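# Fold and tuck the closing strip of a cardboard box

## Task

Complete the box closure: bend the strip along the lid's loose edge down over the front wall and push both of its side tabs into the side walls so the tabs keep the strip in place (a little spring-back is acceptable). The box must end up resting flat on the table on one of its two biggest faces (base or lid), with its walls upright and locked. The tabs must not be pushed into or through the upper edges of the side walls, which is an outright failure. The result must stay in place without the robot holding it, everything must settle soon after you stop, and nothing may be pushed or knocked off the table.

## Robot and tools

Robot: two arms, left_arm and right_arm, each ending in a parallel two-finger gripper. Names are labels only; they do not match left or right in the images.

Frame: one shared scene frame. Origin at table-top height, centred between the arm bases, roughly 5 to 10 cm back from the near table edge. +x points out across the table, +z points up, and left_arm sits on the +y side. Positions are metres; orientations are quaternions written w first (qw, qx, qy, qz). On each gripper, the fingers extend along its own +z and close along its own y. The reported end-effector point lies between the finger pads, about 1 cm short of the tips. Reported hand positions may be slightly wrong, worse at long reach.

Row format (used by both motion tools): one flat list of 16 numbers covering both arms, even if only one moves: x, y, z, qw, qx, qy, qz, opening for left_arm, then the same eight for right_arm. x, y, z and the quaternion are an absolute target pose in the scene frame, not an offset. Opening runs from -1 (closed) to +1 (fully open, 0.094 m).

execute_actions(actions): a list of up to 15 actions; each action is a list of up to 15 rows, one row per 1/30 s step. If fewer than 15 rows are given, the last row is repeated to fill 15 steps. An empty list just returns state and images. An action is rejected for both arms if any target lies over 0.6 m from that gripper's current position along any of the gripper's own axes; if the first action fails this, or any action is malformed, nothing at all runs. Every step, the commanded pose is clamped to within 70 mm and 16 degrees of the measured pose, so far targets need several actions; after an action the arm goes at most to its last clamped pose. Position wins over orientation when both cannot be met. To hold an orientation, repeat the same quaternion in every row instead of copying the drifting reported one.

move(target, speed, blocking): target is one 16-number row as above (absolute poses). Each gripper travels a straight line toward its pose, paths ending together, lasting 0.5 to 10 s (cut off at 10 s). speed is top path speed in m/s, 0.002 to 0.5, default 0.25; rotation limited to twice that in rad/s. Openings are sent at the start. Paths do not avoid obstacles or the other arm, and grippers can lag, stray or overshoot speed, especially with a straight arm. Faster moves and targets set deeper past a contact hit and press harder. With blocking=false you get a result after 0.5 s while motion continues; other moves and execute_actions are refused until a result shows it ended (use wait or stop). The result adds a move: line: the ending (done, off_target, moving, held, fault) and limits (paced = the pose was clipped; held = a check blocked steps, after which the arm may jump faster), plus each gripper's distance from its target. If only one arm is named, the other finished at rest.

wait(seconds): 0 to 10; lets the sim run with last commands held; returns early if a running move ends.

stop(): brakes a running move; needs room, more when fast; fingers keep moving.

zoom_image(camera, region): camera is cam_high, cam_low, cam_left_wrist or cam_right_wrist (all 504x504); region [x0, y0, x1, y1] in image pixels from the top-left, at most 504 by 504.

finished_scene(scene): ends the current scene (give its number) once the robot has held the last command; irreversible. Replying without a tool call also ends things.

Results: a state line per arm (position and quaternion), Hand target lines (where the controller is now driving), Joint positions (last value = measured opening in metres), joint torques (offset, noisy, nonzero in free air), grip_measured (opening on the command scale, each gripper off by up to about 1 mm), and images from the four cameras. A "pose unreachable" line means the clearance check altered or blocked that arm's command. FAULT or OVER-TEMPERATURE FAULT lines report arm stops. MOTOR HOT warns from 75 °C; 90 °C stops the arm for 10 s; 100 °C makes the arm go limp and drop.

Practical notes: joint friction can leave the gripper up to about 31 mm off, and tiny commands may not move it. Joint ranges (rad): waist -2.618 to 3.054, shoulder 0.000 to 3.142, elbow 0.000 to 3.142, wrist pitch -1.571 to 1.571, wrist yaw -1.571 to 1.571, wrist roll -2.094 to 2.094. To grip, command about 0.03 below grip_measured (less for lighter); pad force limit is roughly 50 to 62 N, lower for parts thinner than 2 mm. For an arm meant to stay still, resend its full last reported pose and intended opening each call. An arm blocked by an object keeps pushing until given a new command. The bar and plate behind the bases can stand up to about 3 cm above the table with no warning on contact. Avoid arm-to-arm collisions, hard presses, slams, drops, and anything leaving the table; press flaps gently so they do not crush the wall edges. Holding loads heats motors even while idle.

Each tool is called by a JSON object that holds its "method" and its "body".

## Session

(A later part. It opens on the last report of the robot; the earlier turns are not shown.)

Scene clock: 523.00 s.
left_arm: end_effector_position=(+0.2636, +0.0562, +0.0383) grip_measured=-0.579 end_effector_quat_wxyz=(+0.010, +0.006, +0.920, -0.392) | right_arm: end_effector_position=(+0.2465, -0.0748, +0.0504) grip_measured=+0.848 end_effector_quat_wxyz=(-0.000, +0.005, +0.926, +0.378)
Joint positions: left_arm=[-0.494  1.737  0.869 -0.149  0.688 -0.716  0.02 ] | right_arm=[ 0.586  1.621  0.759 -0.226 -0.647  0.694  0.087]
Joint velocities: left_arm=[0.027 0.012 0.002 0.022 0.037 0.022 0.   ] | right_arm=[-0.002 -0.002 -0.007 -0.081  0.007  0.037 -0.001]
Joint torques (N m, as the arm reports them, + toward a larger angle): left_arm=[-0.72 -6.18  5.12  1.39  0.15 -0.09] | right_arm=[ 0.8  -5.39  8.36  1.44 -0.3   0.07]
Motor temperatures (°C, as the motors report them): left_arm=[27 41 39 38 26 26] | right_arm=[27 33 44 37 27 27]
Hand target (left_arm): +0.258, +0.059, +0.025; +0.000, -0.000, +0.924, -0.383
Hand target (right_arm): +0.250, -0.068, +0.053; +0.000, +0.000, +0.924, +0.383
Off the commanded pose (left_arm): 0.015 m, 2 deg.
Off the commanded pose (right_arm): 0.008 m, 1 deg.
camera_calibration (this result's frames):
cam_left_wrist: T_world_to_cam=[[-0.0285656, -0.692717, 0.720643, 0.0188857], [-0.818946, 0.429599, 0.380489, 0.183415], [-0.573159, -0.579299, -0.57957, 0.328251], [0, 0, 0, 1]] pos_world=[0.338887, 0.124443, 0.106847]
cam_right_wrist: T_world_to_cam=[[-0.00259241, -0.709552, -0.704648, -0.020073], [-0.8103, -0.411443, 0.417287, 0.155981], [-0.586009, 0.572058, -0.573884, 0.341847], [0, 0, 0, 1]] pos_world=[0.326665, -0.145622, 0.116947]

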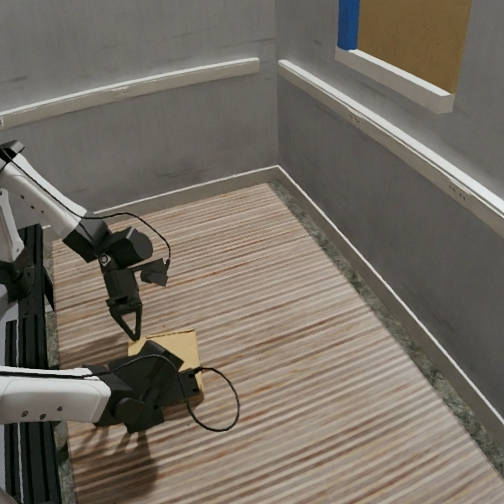

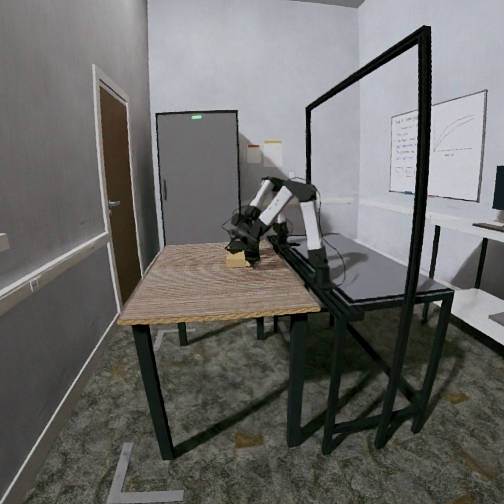

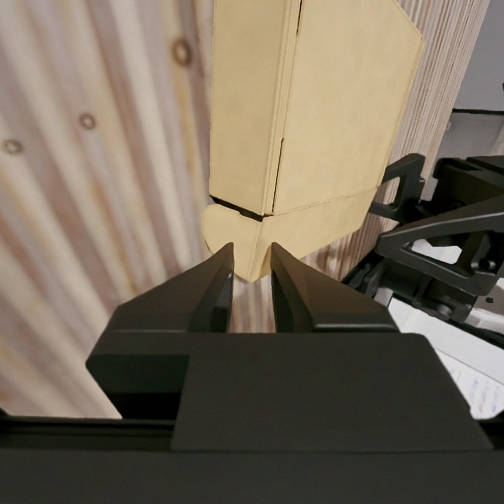

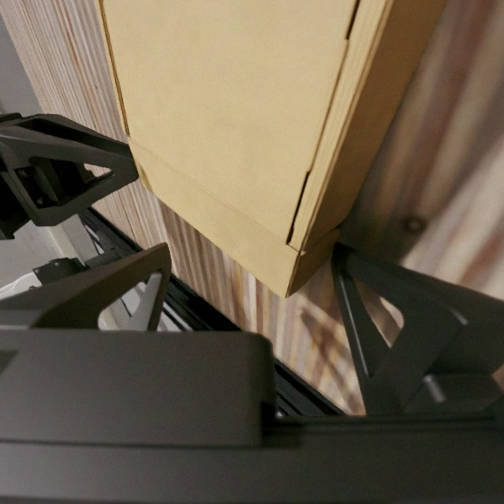

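{"method": "move", "body": {"target": [0.259,0.059,0.024,0,0,0.924,-0.383,-0.58,0.250,-0.105,0.10,0,0,0.924,0.383,0.85], "speed": 0.1}}

{"method": "move", "body": {"target": [0.262,0.085,0.05,0,0,0.924,-0.383,-0.3,0.315,-0.055,0.10,0,0.1,0.995,0,-0.2], "speed": 0.15}}

{"method": "move", "body": {"target": [0.262,0.085,0.05,0,0,0.924,-0.383,0.5,0.312,-0.057,0.03,0,0.1,0.995,0,-0.2], "speed": 0.05}}

Scene clock: 530.73 s.
left_arm: end_effector_position=(+0.2637, +0.0561, +0.0384) grip_measured=-0.579 end_effector_quat_wxyz=(+0.011, +0.006, +0.920, -0.393) | right_arm: end_effector_position=(+0.2443, -0.1067, +0.0899) grip_measured=+0.848 end_effector_quat_wxyz=(-0.009, +0.006, +0.927, +0.375)
Joint positions: left_arm=[-0.494  1.737  0.869 -0.148  0.688 -0.716  0.02 ] | right_arm=[ 0.481  1.496  0.833 -0.523 -0.695  0.568  0.087]
Joint velocities: left_arm=[ 0.012 -0.022  0.007  0.051  0.007 -0.007  0.001] | right_arm=[-0.002 -0.002  0.007 -0.037 -0.007 -0.022  0.   ]
Joint torques (N m, as the arm reports them, + toward a larger angle): left_arm=[-0.72 -6.2   5.08  1.38  0.16 -0.07] | right_arm=[-0.71 -6.58  8.98  1.04 -0.37 -0.1 ]
Motor temperatures (°C, as the motors report them): left_arm=[27 41 38 38 26 26] | right_arm=[27 33 44 37 27 27]
Hand target (left_arm): +0.258, +0.059, +0.025; -0.000, -0.000, +0.924, -0.383
Hand target (right_arm): +0.250, -0.106, +0.100; +0.001, -0.000, +0.924, +0.382
Off the commanded pose (left_arm): 0.015 m, 2 deg.
Off the commanded pose (right_arm): 0.012 m, 2 deg.
move: off_target (left_arm, right_arm)
camera_calibration (this result's frames):
cam_left_wrist: T_world_to_cam=[[-0.0290549, -0.692436, 0.720894, 0.0188868], [-0.819186, 0.429766, 0.379784, 0.183593], [-0.572792, -0.579511, -0.579721, 0.328242], [0, 0, 0, 1]] pos_world=[0.33896, 0.124396, 0.106948]
cam_right_wrist: T_world_to_cam=[[-0.0113862, -0.714272, -0.699776, -0.0135688], [-0.800808, -0.412576, 0.434152, 0.120687], [-0.598813, 0.565329, -0.567297, 0.383308], [0, 0, 0, 1]] pos_world=[0.326023, -0.176594, 0.155557]

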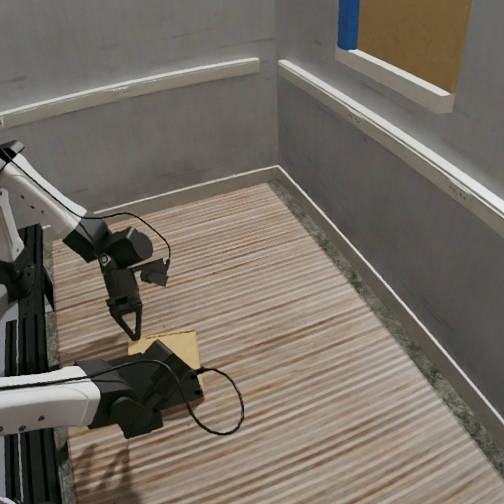

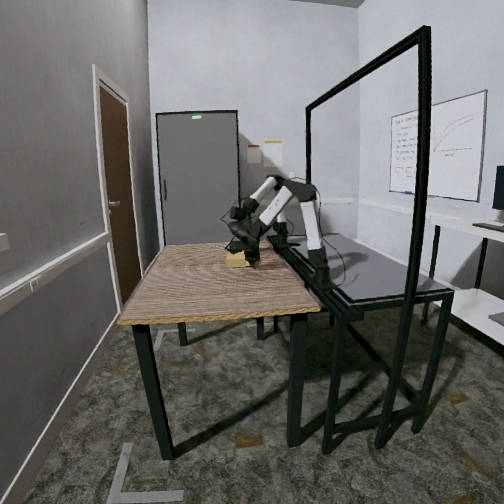

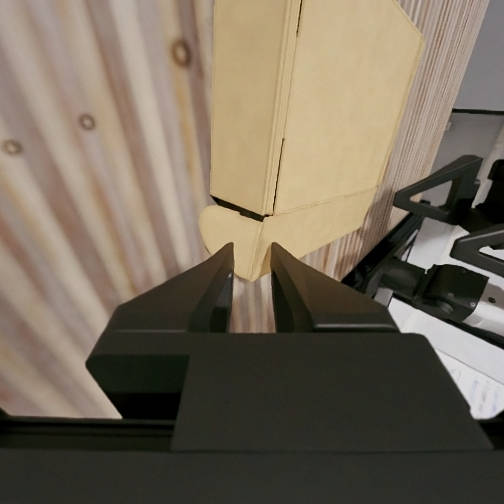

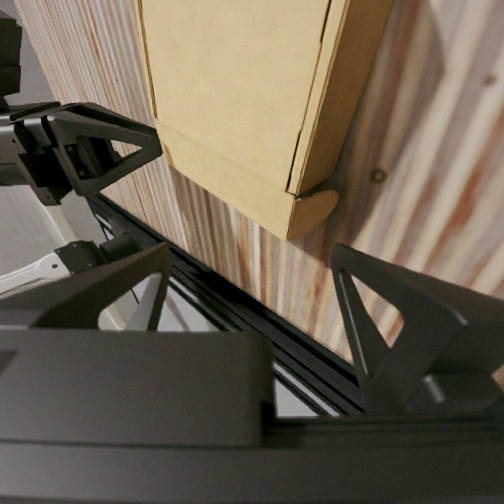

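Scene clock: 533.97 s.
left_arm: end_effector_position=(+0.2607, +0.0826, +0.0406) grip_measured=-0.302 end_effector_quat_wxyz=(-0.004, -0.001, +0.926, -0.378) | right_arm: end_effector_position=(+0.3132, -0.0564, +0.0974) grip_measured=-0.198 end_effector_quat_wxyz=(-0.007, +0.099, +0.995, +0.008)
Joint positions: left_arm=[-0.426  1.702  0.869 -0.282  0.71  -0.633  0.033] | right_arm=[ 0.791  2.1    1.845 -1.292 -0.015  0.93   0.038]
Joint velocities: left_arm=[ 0.007 -0.017  0.012 -0.022 -0.007 -0.081 -0.001] | right_arm=[ 0.002  0.017 -0.007 -0.051 -0.037 -0.037 -0.   ]
Joint torques (N m, as the arm reports them, + toward a larger angle): left_arm=[ 0.52 -9.8   6.74  0.88  0.35  0.04] | right_arm=[ 0.34 -9.57  8.84  0.36  0.14  0.1 ]
Motor temperatures (°C, as the motors report them): left_arm=[27 41 38 38 26 26] | right_arm=[27 34 44 36 27 27]
Hand target (left_arm): +0.262, +0.084, +0.050; +0.001, -0.000, +0.923, -0.384
Hand target (right_arm): +0.314, -0.054, +0.097; -0.005, +0.100, +0.995, +0.002
Off the commanded pose (left_arm): 0.010 m, 1 deg.
Off the commanded pose (right_arm): 0.003 m, 1 deg.
move: done
camera_calibration (this result's frames):
cam_left_wrist: T_world_to_cam=[[-0.00292683, -0.715136, 0.698979, 0.0316008], [-0.806846, 0.414618, 0.420823, 0.165317], [-0.590755, -0.562736, -0.578218, 0.346416], [0, 0, 0, 1]] pos_world=[0.338125, 0.148997, 0.108647]
cam_right_wrist: T_world_to_cam=[[-0.191306, -0.981324, -0.0201467, 0.00337206], [-0.787457, 0.141195, 0.599979, 0.204262], [-0.585929, 0.130644, -0.799762, 0.394471], [0, 0, 0, 1]] pos_world=[0.392625, -0.0770671, 0.192998]

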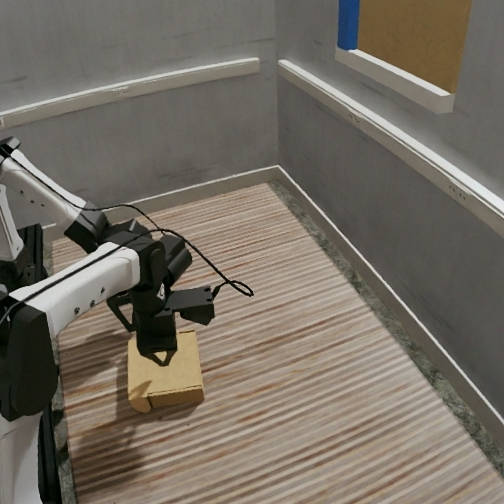

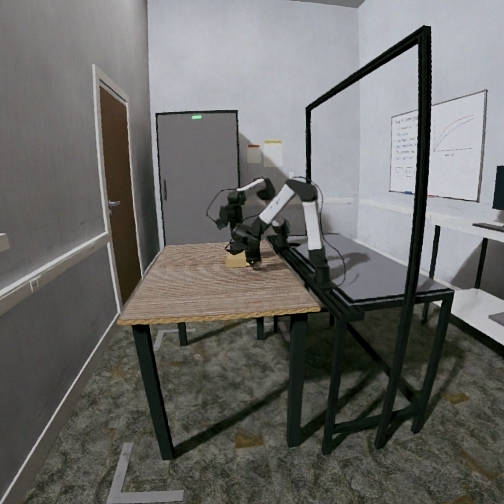

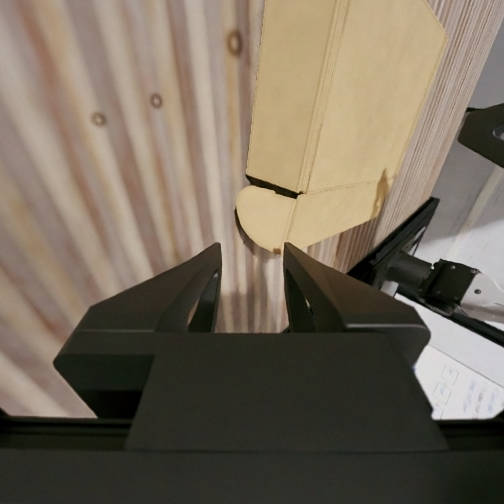

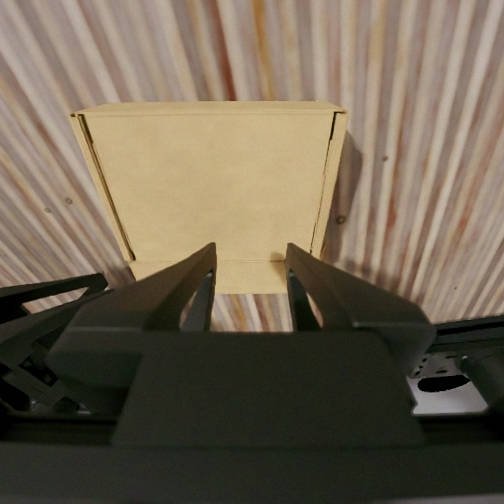

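Scene clock: 535.57 s.
left_arm: end_effector_position=(+0.2602, +0.0829, +0.0403) grip_measured=+0.498 end_effector_quat_wxyz=(-0.005, -0.001, +0.926, -0.377) | right_arm: end_effector_position=(+0.3176, -0.0541, +0.0507) grip_measured=-0.198 end_effector_quat_wxyz=(+0.006, +0.101, +0.995, +0.015)
Joint positions: left_arm=[-0.426  1.702  0.869 -0.285  0.71  -0.63   0.07 ] | right_arm=[ 0.791  2.116  1.682 -1.085 -0.006  0.933  0.038]
Joint velocities: left_arm=[-0.002  0.002 -0.022 -0.007 -0.095  0.022 -0.001] | right_arm=[-0.002 -0.012  0.007 -0.007 -0.066 -0.081  0.001]
Joint torques (N m, as the arm reports them, + toward a larger angle): left_arm=[ 0.59 -9.64  6.86  0.94  0.35  0.03] | right_arm=[ 0.68 -9.33  4.12  0.87  0.12  0.14]
Motor temperatures (°C, as the motors report them): left_arm=[27 42 38 38 26 26] | right_arm=[27 34 44 36 27 27]
Hand target (left_arm): +0.262, +0.085, +0.050; +0.000, -0.000, +0.924, -0.383
Hand target (right_arm): +0.312, -0.057, +0.031; -0.000, +0.100, +0.995, -0.000
Off the commanded pose (left_arm): 0.010 m, 1 deg.
Off the commanded pose (right_arm): 0.022 m, 2 deg.
move: off_target (right_arm)
camera_calibration (this result's frames):
cam_left_wrist: T_world_to_cam=[[-0.0041375, -0.716188, 0.697896, 0.0324562], [-0.805594, 0.415865, 0.421989, 0.164379], [-0.592453, -0.560475, -0.578677, 0.346356], [0, 0, 0, 1]] pos_world=[0.337757, 0.149009, 0.108411]
cam_right_wrist: T_world_to_cam=[[-0.193819, -0.980315, -0.0376401, 0.00729724], [-0.80266, 0.136401, 0.58063, 0.240955], [-0.564067, 0.142749, -0.813297, 0.353768], [0, 0, 0, 1]] pos_world=[0.394368, -0.076213, 0.148087]

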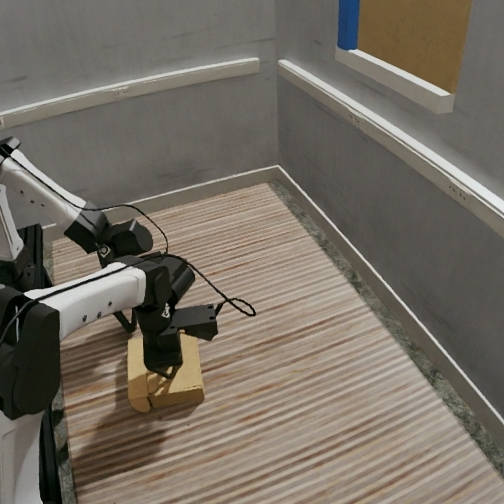

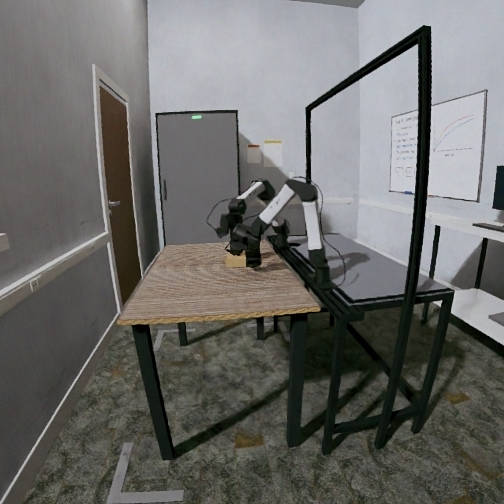

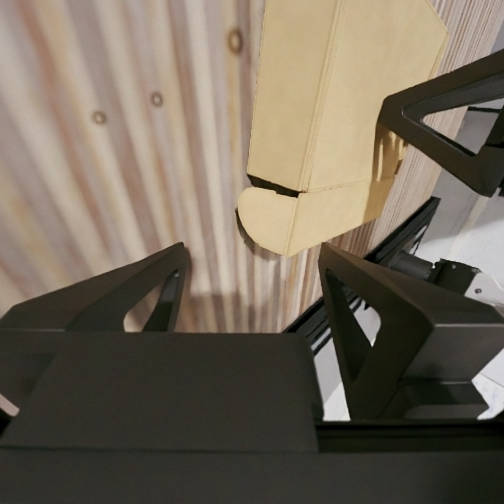

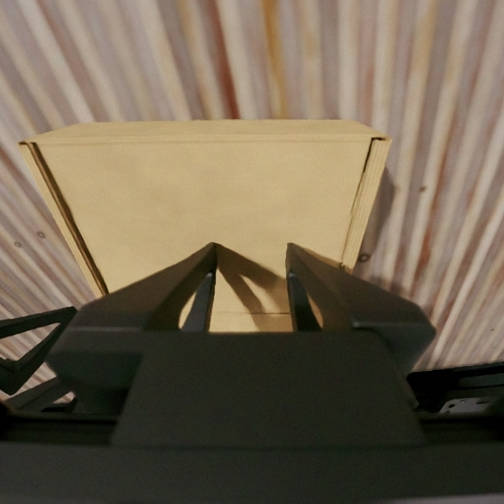

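{"method": "move", "body": {"target": [0.272,0.035,0.046,0,0,0.924,-0.383,0.0,0.312,-0.057,0.03,0,0.1,0.995,0,-0.2], "speed": 0.04}}

Scene clock: 541.13 s.
left_arm: end_effector_position=(+0.2654, +0.0416, +0.0446) grip_measured=+0.001 end_effector_quat_wxyz=(-0.009, -0.001, +0.925, -0.379) | right_arm: end_effector_position=(+0.3186, -0.0543, +0.0507) grip_measured=-0.198 end_effector_quat_wxyz=(+0.009, +0.101, +0.995, +0.015)
Joint positions: left_arm=[-0.531  1.768  0.964 -0.243  0.668 -0.75   0.047] | right_arm=[ 0.791  2.116  1.682 -1.083 -0.002  0.934  0.038]
Joint velocities: left_arm=[ 0.002  0.017  0.002 -0.007 -0.066 -0.007 -0.001] | right_arm=[-0.002  0.017 -0.007 -0.051  0.007  0.066 -0.001]
Joint torques (N m, as the arm reports them, + toward a larger angle): left_arm=[-0.86 -7.2   8.01  1.43  0.14 -0.11] | right_arm=[ 0.7  -9.44  3.95  0.86  0.02  0.14]
Motor temperatures (°C, as the motors report them): left_arm=[27 42 39 38 26 26] | right_arm=[27 35 43 36 27 27]
Hand target (left_arm): +0.273, +0.036, +0.046; -0.000, +0.001, +0.924, -0.382
Hand target (right_arm): +0.312, -0.057, +0.031; -0.000, +0.100, +0.995, -0.000
Off the commanded pose (left_arm): 0.009 m, 1 deg.
Off the commanded pose (right_arm): 0.022 m, 2 deg.
move: off_target (right_arm)
camera_calibration (this result's frames):
cam_left_wrist: T_world_to_cam=[[-0.000254819, -0.713783, 0.700367, -0.00140608], [-0.801259, 0.419188, 0.426926, 0.182433], [-0.598318, -0.561066, -0.572032, 0.330103], [0, 0, 0, 1]] pos_world=[0.343682, 0.107732, 0.111928]
cam_right_wrist: T_world_to_cam=[[-0.194162, -0.98027, -0.0370347, 0.00743152], [-0.805497, 0.13777, 0.576363, 0.242976], [-0.559889, 0.141739, -0.816354, 0.353141], [0, 0, 0, 1]] pos_world=[0.394879, -0.0762438, 0.148521]

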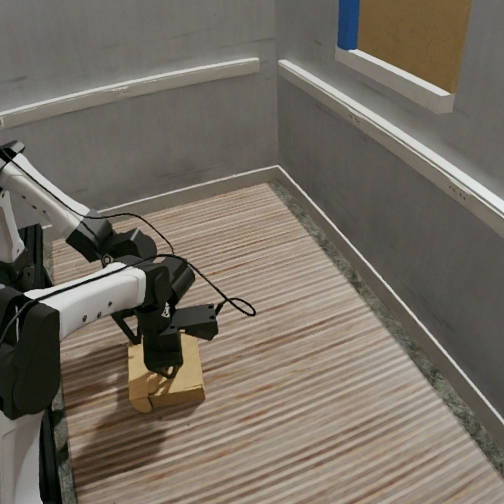

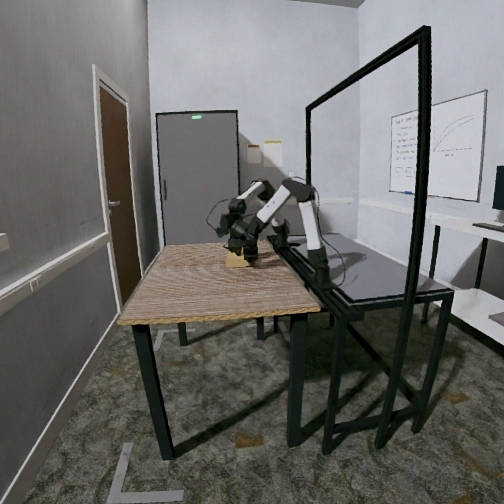

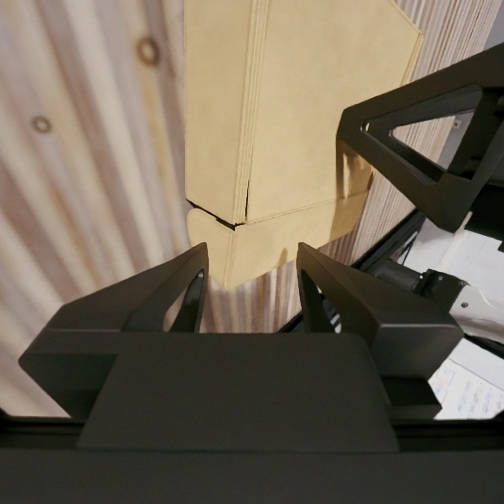

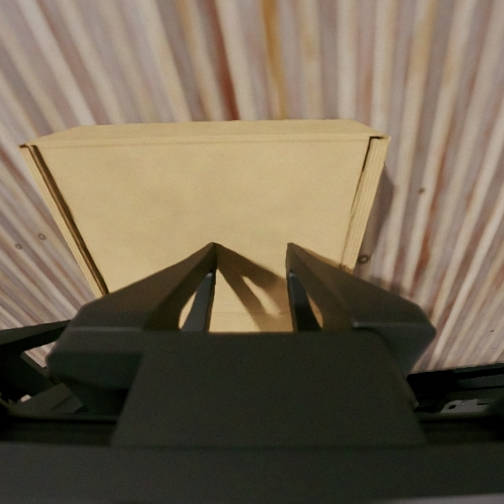

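{"method": "execute_actions", "body": {"actions": [[[0.272,0.03,0.036,0,0,0.924,-0.383,0.0,0.312,-0.057,0.03,0,0.1,0.995,0,-0.2]],[[0.272,0.026,0.03,0,0,0.924,-0.383,-0.15,0.312,-0.057,0.03,0,0.1,0.995,0,-0.2]],[[0.272,0.026,0.03,0,0,0.924,-0.383,-0.3,0.312,-0.057,0.03,0,0.1,0.995,0,-0.2]],[[0.272,0.026,0.03,0,0,0.924,-0.383,-0.45,0.312,-0.057,0.03,0,0.1,0.995,0,-0.2]]]}}

Scene clock: 545.80 s.
left_arm: end_effector_position=(+0.2667, +0.0310, +0.0324) grip_measured=-0.446 end_effector_quat_wxyz=(-0.009, -0.002, +0.925, -0.380) | right_arm: end_effector_position=(+0.3241, -0.0550, +0.0509) grip_measured=-0.198 end_effector_quat_wxyz=(+0.022, +0.101, +0.995, +0.012)
Joint positions: left_arm=[-0.556  1.816  0.964 -0.174  0.656 -0.781  0.026] | right_arm=[ 0.791  2.116  1.682 -1.068  0.023  0.934  0.038]
Joint velocities: left_arm=[ 0.007 -0.017 -0.007 -0.022  0.007 -0.081 -0.001] | right_arm=[ 0.002  0.007 -0.002  0.007  0.022 -0.022  0.001]
Joint torques (N m, as the arm reports them, + toward a larger angle): left_arm=[-0.93 -7.46  7.04  1.55  0.13 -0.12] | right_arm=[ 0.7  -9.18  4.11  0.79 -0.1   0.08]
Motor temperatures (°C, as the motors report them): left_arm=[27 42 39 38 26 26] | right_arm=[27 36 43 36 27 27]
Hand target (left_arm): +0.272, +0.026, +0.030; -0.000, +0.000, +0.924, -0.383
Hand target (right_arm): +0.312, -0.057, +0.031; -0.000, +0.100, +0.995, -0.000
Off the commanded pose (left_arm): 0.008 m, 1 deg.
Off the commanded pose (right_arm): 0.024 m, 3 deg.
camera_calibration (this result's frames):
cam_left_wrist: T_world_to_cam=[[0.000595997, -0.711583, 0.702602, -0.000812786], [-0.802214, 0.419139, 0.425177, 0.193478], [-0.597036, -0.563891, -0.570592, 0.317663], [0, 0, 0, 1]] pos_world=[0.344867, 0.0974546, 0.0995645]
cam_right_wrist: T_world_to_cam=[[-0.194248, -0.980363, -0.0339935, 0.00763479], [-0.820642, 0.143421, 0.553152, 0.253775], [-0.537415, 0.135345, -0.832386, 0.349615], [0, 0, 0, 1]] pos_world=[0.397629, -0.0762304, 0.150898]

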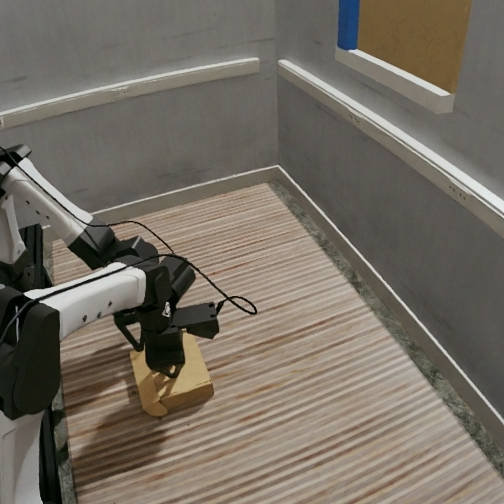

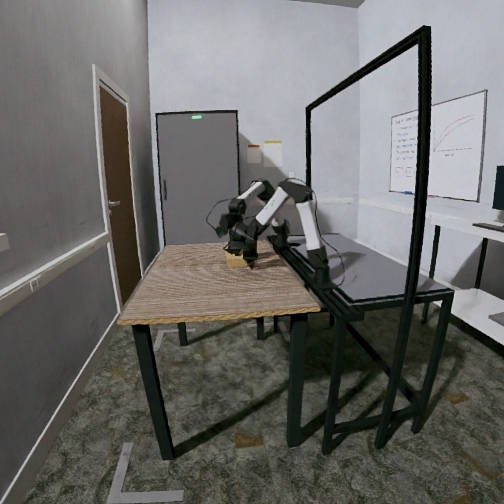

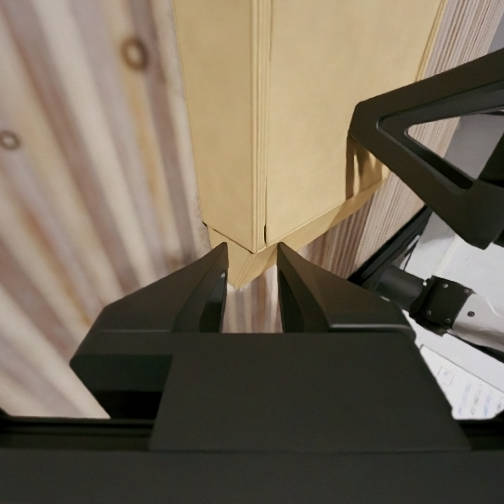

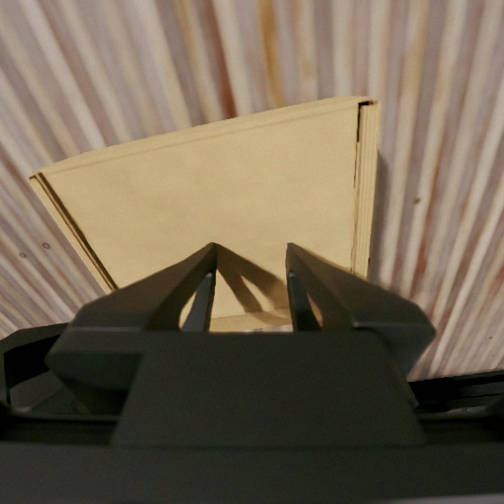

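{"method": "move", "body": {"target": [0.272,0.026,0.03,0,0,0.924,-0.383,-0.42,0.322,-0.057,0.10,0,0.1,0.995,0,-0.2], "speed": 0.1}}

{"method": "move", "body": {"target": [0.272,0.026,0.03,0,0,0.924,-0.383,-0.42,0.266,-0.145,0.075,0,0,0.924,0.383,0.0], "speed": 0.15}}

{"method": "move", "body": {"target": [0.272,0.026,0.03,0,0,0.924,-0.383,-0.42,0.262,-0.148,0.040,0,0,0.924,0.383,0.0], "speed": 0.05}}

Scene clock: 556.47 s.
left_arm: end_effector_position=(+0.2696, +0.0289, +0.0345) grip_measured=-0.421 end_effector_quat_wxyz=(-0.002, +0.002, +0.923, -0.385) | right_arm: end_effector_position=(+0.3190, -0.0575, +0.0986) grip_measured=-0.198 end_effector_quat_wxyz=(+0.004, +0.101, +0.995, -0.001)
Joint positions: left_arm=[-0.556  1.816  0.964 -0.155  0.657 -0.782  0.027] | right_arm=[ 0.791  2.116  1.874 -1.305  0.012  0.934  0.038]
Joint velocities: left_arm=[ 0.002  0.007 -0.007 -0.11   0.037 -0.051  0.   ] | right_arm=[-0.012  0.002  0.007 -0.022 -0.066  0.051  0.001]
Joint torques (N m, as the arm reports them, + toward a larger angle): left_arm=[-0.94 -7.46  7.    1.41  0.12 -0.1 ] | right_arm=[-0.88 -9.97  8.66  0.25 -0.04 -0.02]
Motor temperatures (°C, as the motors report them): left_arm=[27 42 39 39 26 26] | right_arm=[27 38 42 35 27 27]
Hand target (left_arm): +0.272, +0.026, +0.030; +0.000, +0.000, +0.924, -0.383
Hand target (right_arm): +0.322, -0.057, +0.100; +0.000, +0.100, +0.995, +0.000
Off the commanded pose (left_arm): 0.006 m, 0 deg.
Off the commanded pose (right_arm): 0.003 m, 0 deg.
move: done
camera_calibration (this result's frames):
cam_left_wrist: T_world_to_cam=[[-0.0107789, -0.703477, 0.710636, -0.00122172], [-0.808366, 0.424446, 0.407909, 0.197844], [-0.588582, -0.570057, -0.573242, 0.317331], [0, 0, 0, 1]] pos_world=[0.346693, 0.0960627, 0.102073]
cam_right_wrist: T_world_to_cam=[[-0.194522, -0.980889, -0.0041594, 0.0029443], [-0.797792, 0.155742, 0.582471, 0.214117], [-0.570692, 0.116622, -0.812841, 0.394592], [0, 0, 0, 1]] pos_world=[0.396584, -0.0764771, 0.196036]

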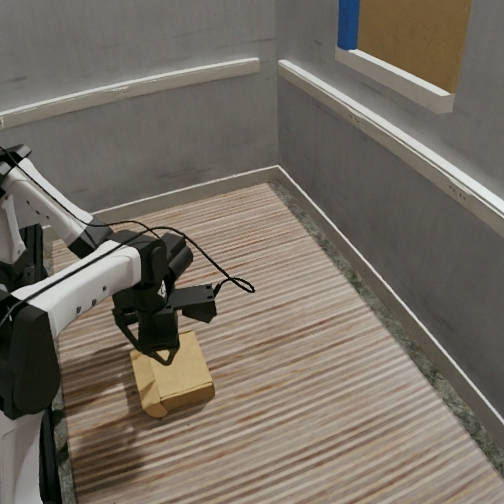

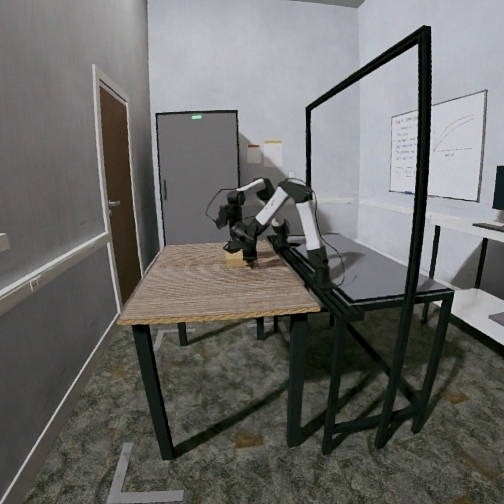

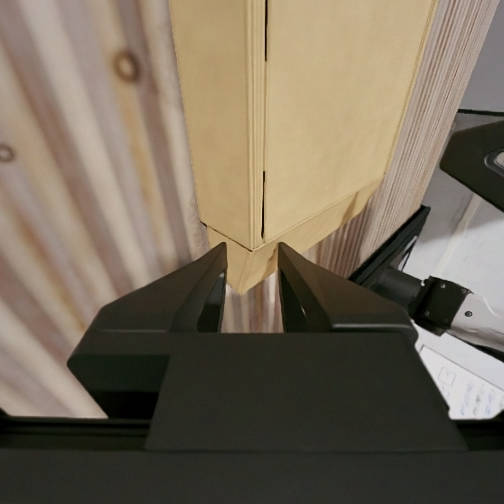

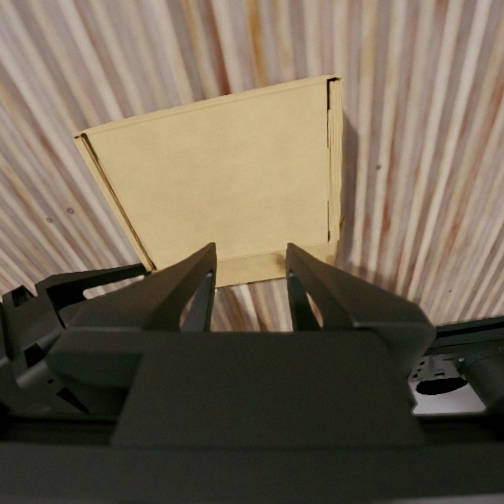

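Scene clock: 559.77 s.
left_arm: end_effector_position=(+0.2696, +0.0289, +0.0345) grip_measured=-0.421 end_effector_quat_wxyz=(-0.002, +0.001, +0.923, -0.385) | right_arm: end_effector_position=(+0.2729, -0.1446, +0.0799) grip_measured=-0.002 end_effector_quat_wxyz=(+0.007, -0.001, +0.926, +0.376)
Joint positions: left_arm=[-0.556  1.816  0.964 -0.155  0.657 -0.783  0.027] | right_arm=[ 0.313  1.579  0.879 -0.592 -0.741  0.353  0.047]
Joint velocities: left_arm=[-0.022 -0.002 -0.007  0.022 -0.037 -0.007  0.   ] | right_arm=[-0.002  0.012 -0.002 -0.037 -0.051 -0.051 -0.002]
Joint torques (N m, as the arm reports them, + toward a larger angle): left_arm=[-0.93 -7.49  7.01  1.41  0.13 -0.11] | right_arm=[-1.08 -7.2   4.94  1.03 -0.41 -0.07]
Motor temperatures (°C, as the motors report them): left_arm=[27 42 39 39 26 26] | right_arm=[27 38 41 35 27 27]
Hand target (left_arm): +0.272, +0.026, +0.030; -0.000, -0.000, +0.924, -0.383
Hand target (right_arm): +0.267, -0.147, +0.077; +0.006, -0.002, +0.925, +0.380
Off the commanded pose (left_arm): 0.006 m, 0 deg.
Off the commanded pose (right_arm): 0.008 m, 1 deg.
move: done
camera_calibration (this result's frames):
cam_left_wrist: T_world_to_cam=[[-0.00963454, -0.703489, 0.710641, -0.00153001], [-0.808374, 0.423794, 0.40857, 0.197843], [-0.58859, -0.570527, -0.572766, 0.31733], [0, 0, 0, 1]] pos_world=[0.346693, 0.0961244, 0.10201]
cam_right_wrist: T_world_to_cam=[[0.0135015, -0.712269, -0.701777, -0.0537406], [-0.815743, -0.413727, 0.404219, 0.13851], [-0.578256, 0.567012, -0.586614, 0.412349], [0, 0, 0, 1]] pos_world=[0.352158, -0.214779, 0.148187]

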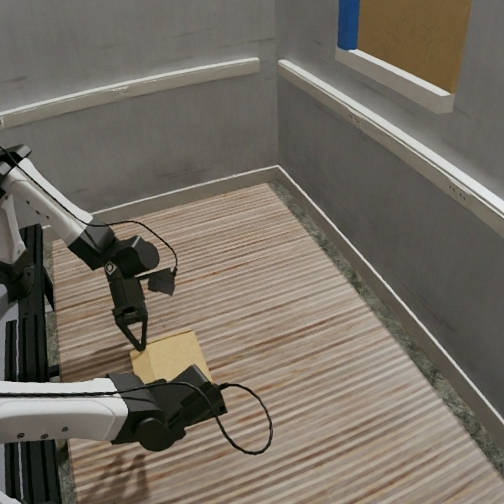

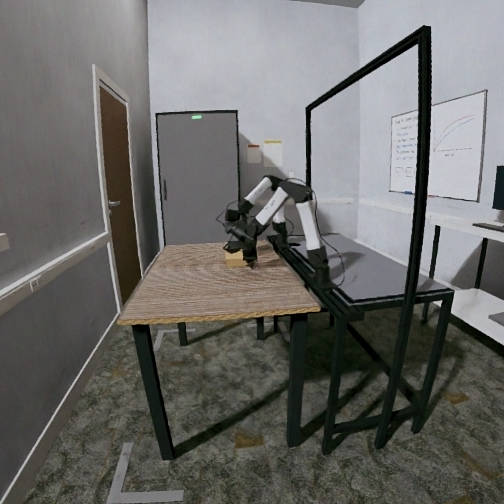

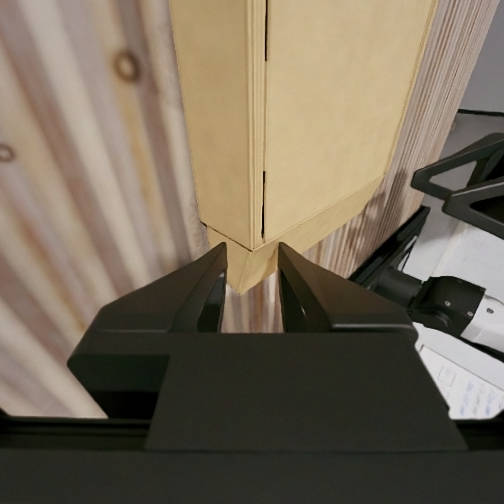

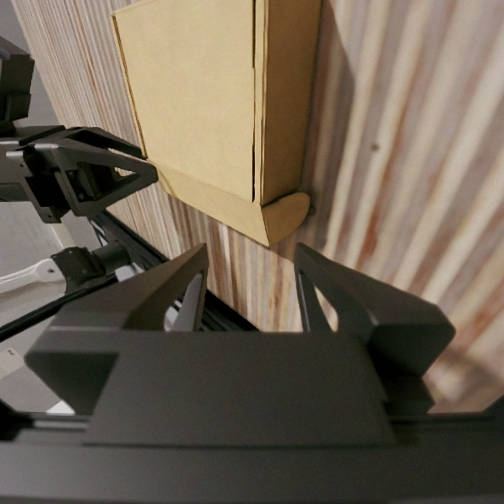

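Scene clock: 561.07 s.
left_arm: end_effector_position=(+0.2696, +0.0289, +0.0345) grip_measured=-0.421 end_effector_quat_wxyz=(-0.002, +0.001, +0.923, -0.385) | right_arm: end_effector_position=(+0.2700, -0.1440, +0.0500) grip_measured=-0.002 end_effector_quat_wxyz=(+0.013, -0.006, +0.923, +0.383)
Joint positions: left_arm=[-0.556  1.816  0.964 -0.155  0.657 -0.783  0.027] | right_arm=[ 0.313  1.631  0.785 -0.428 -0.753  0.352  0.047]
Joint velocities: left_arm=[ 0.037 -0.017 -0.002  0.007 -0.022  0.007  0.001] | right_arm=[ 0.012 -0.017 -0.012 -0.007 -0.037 -0.007 -0.001]
Joint torques (N m, as the arm reports them, + toward a larger angle): left_arm=[-0.94 -7.5   7.    1.4   0.12 -0.1 ] | right_arm=[-1.21 -5.13  4.65  1.07 -0.44 -0.1 ]
Motor temperatures (°C, as the motors report them): left_arm=[27 42 39 39 26 26] | right_arm=[27 38 41 35 27 27]
Hand target (left_arm): +0.272, +0.026, +0.030; -0.000, +0.000, +0.924, -0.383
Hand target (right_arm): +0.262, -0.148, +0.040; -0.000, +0.000, +0.924, +0.383
Off the commanded pose (left_arm): 0.006 m, 0 deg.
Off the commanded pose (right_arm): 0.013 m, 2 deg.
move: off_target (right_arm)
camera_calibration (this result's frames):
cam_left_wrist: T_world_to_cam=[[-0.00963454, -0.703489, 0.710641, -0.00153001], [-0.808374, 0.423794, 0.40857, 0.197843], [-0.58859, -0.570527, -0.572766, 0.31733], [0, 0, 0, 1]] pos_world=[0.346693, 0.0961244, 0.10201]
cam_right_wrist: T_world_to_cam=[[0.0272434, -0.701524, -0.712125, -0.0759357], [-0.820019, -0.423099, 0.38543, 0.149279], [-0.571687, 0.573455, -0.58679, 0.391953], [0, 0, 0, 1]] pos_world=[0.348555, -0.214879, 0.118382]

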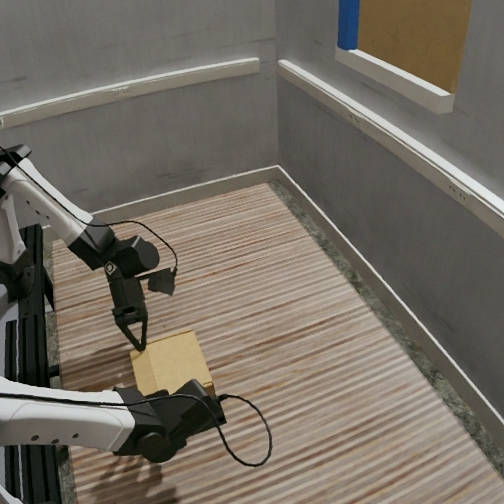

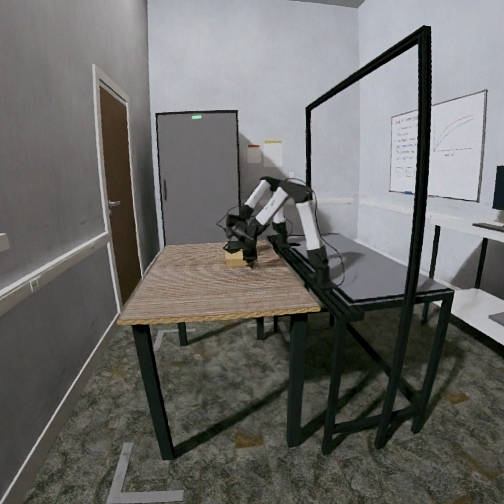

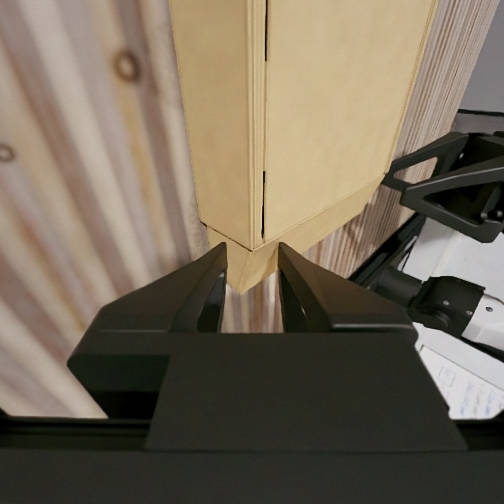

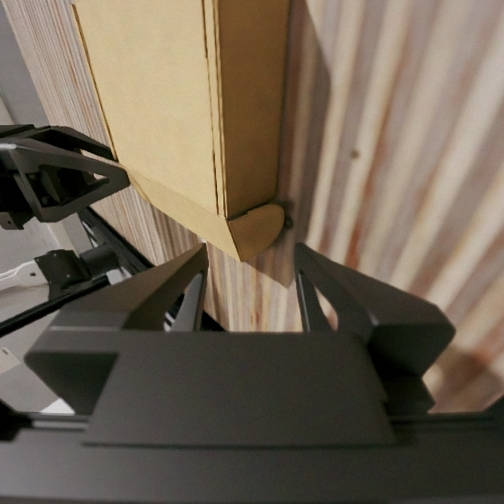

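{"method": "move", "body": {"target": [0.272,0.026,0.03,0,0,0.924,-0.383,-0.42,0.276,-0.112,0.052,0,0,0.924,0.383,0.15], "speed": 0.03}}

{"method": "zoom_image", "body": {"camera": "cam_right_wrist", "region": [210, 180, 350, 300]}}

{"method": "zoom_image", "body": {"camera": "cam_left_wrist", "region": [170, 180, 310, 300]}}

Scene clock: 569.00 s.
left_arm: end_effector_position=(+0.2696, +0.0289, +0.0345) grip_measured=-0.421 end_effector_quat_wxyz=(-0.002, +0.001, +0.923, -0.385) | right_arm: end_effector_position=(+0.2688, -0.1153, +0.0514) grip_measured=+0.148 end_effector_quat_wxyz=(-0.005, +0.000, +0.923, +0.386)
Joint positions: left_arm=[-0.556  1.816  0.964 -0.155  0.657 -0.783  0.027] | right_arm=[ 0.408  1.662  0.819 -0.383 -0.739  0.477  0.054]
Joint velocities: left_arm=[-0.002  0.002  0.012  0.007 -0.066  0.022  0.   ] | right_arm=[-0.022 -0.007 -0.002  0.007 -0.037 -0.081 -0.001]
Joint torques (N m, as the arm reports them, + toward a larger angle): left_arm=[-0.96 -7.51  7.05  1.41  0.12 -0.11] | right_arm=[ 0.47 -5.58  8.36  1.14 -0.34  0.1 ]
Motor temperatures (°C, as the motors report them): left_arm=[27 43 39 39 26 26] | right_arm=[27 37 41 35 27 27]
Hand target (left_arm): +0.272, +0.026, +0.030; -0.000, +0.000, +0.924, -0.383
Hand target (right_arm): +0.276, -0.112, +0.052; -0.000, -0.000, +0.923, +0.384
Off the commanded pose (left_arm): 0.006 m, 0 deg.
Off the commanded pose (right_arm): 0.008 m, 1 deg.
move: done
camera_calibration (this result's frames):
cam_left_wrist: T_world_to_cam=[[-0.00963454, -0.703489, 0.710641, -0.00153001], [-0.808374, 0.423794, 0.40857, 0.197843], [-0.58859, -0.570527, -0.572766, 0.31733], [0, 0, 0, 1]] pos_world=[0.346693, 0.0961244, 0.10201]
cam_right_wrist: T_world_to_cam=[[0.00168429, -0.698009, -0.716087, -0.0472294], [-0.802929, -0.427784, 0.415096, 0.153269], [-0.596072, 0.574268, -0.561173, 0.380951], [0, 0, 0, 1]] pos_world=[0.350218, -0.186168, 0.116338]

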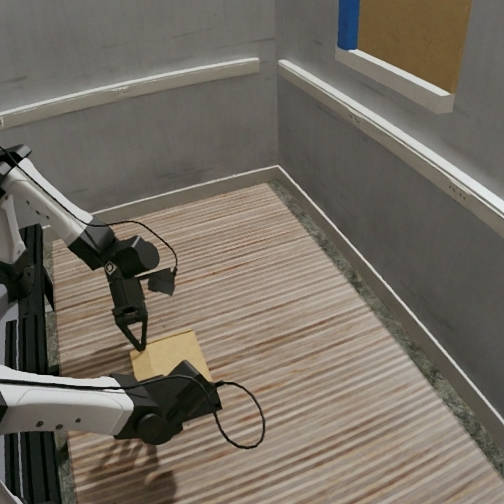

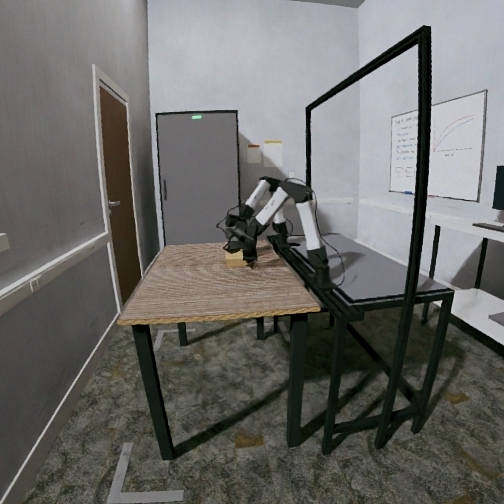

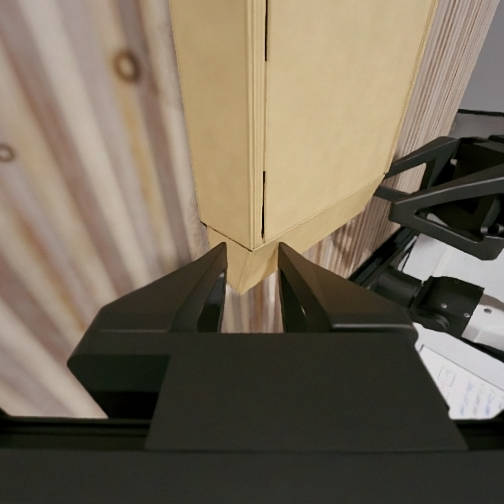

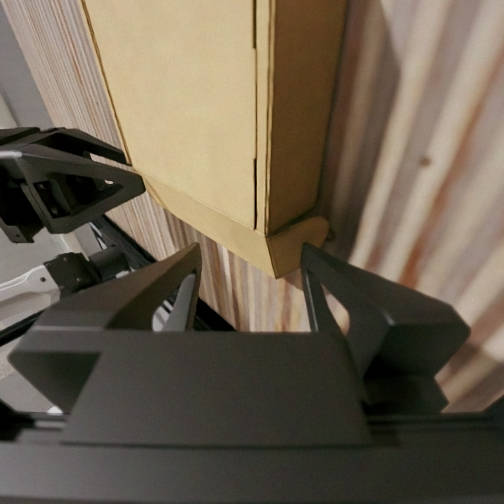

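Region (210, 180, 350, 300) of cam_right_wrist's 504x504 image, scaled by 3.600, with more detail than that image has; it fills the top 432 rows of this view, and the rest is white.

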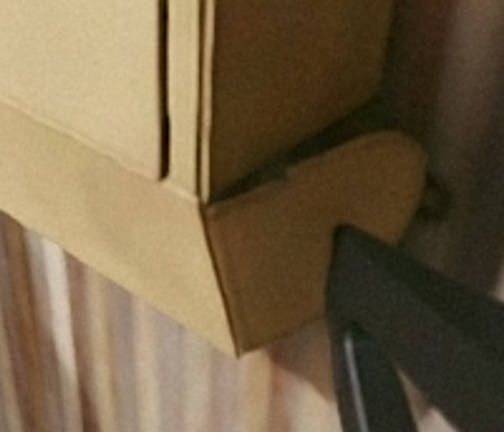

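Region (170, 180, 310, 300) of cam_left_wrist's 504x504 image, scaled by 3.600, with more detail than that image has; it fills the top 432 rows of this view, and the rest is white.

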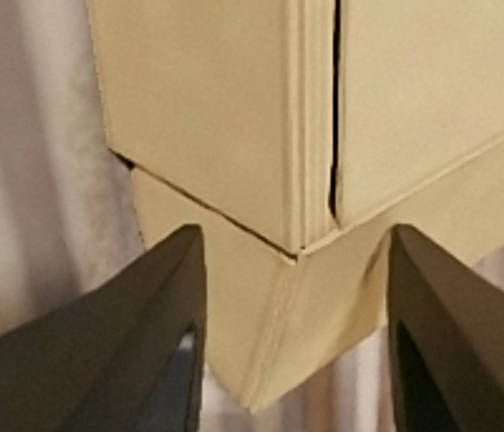

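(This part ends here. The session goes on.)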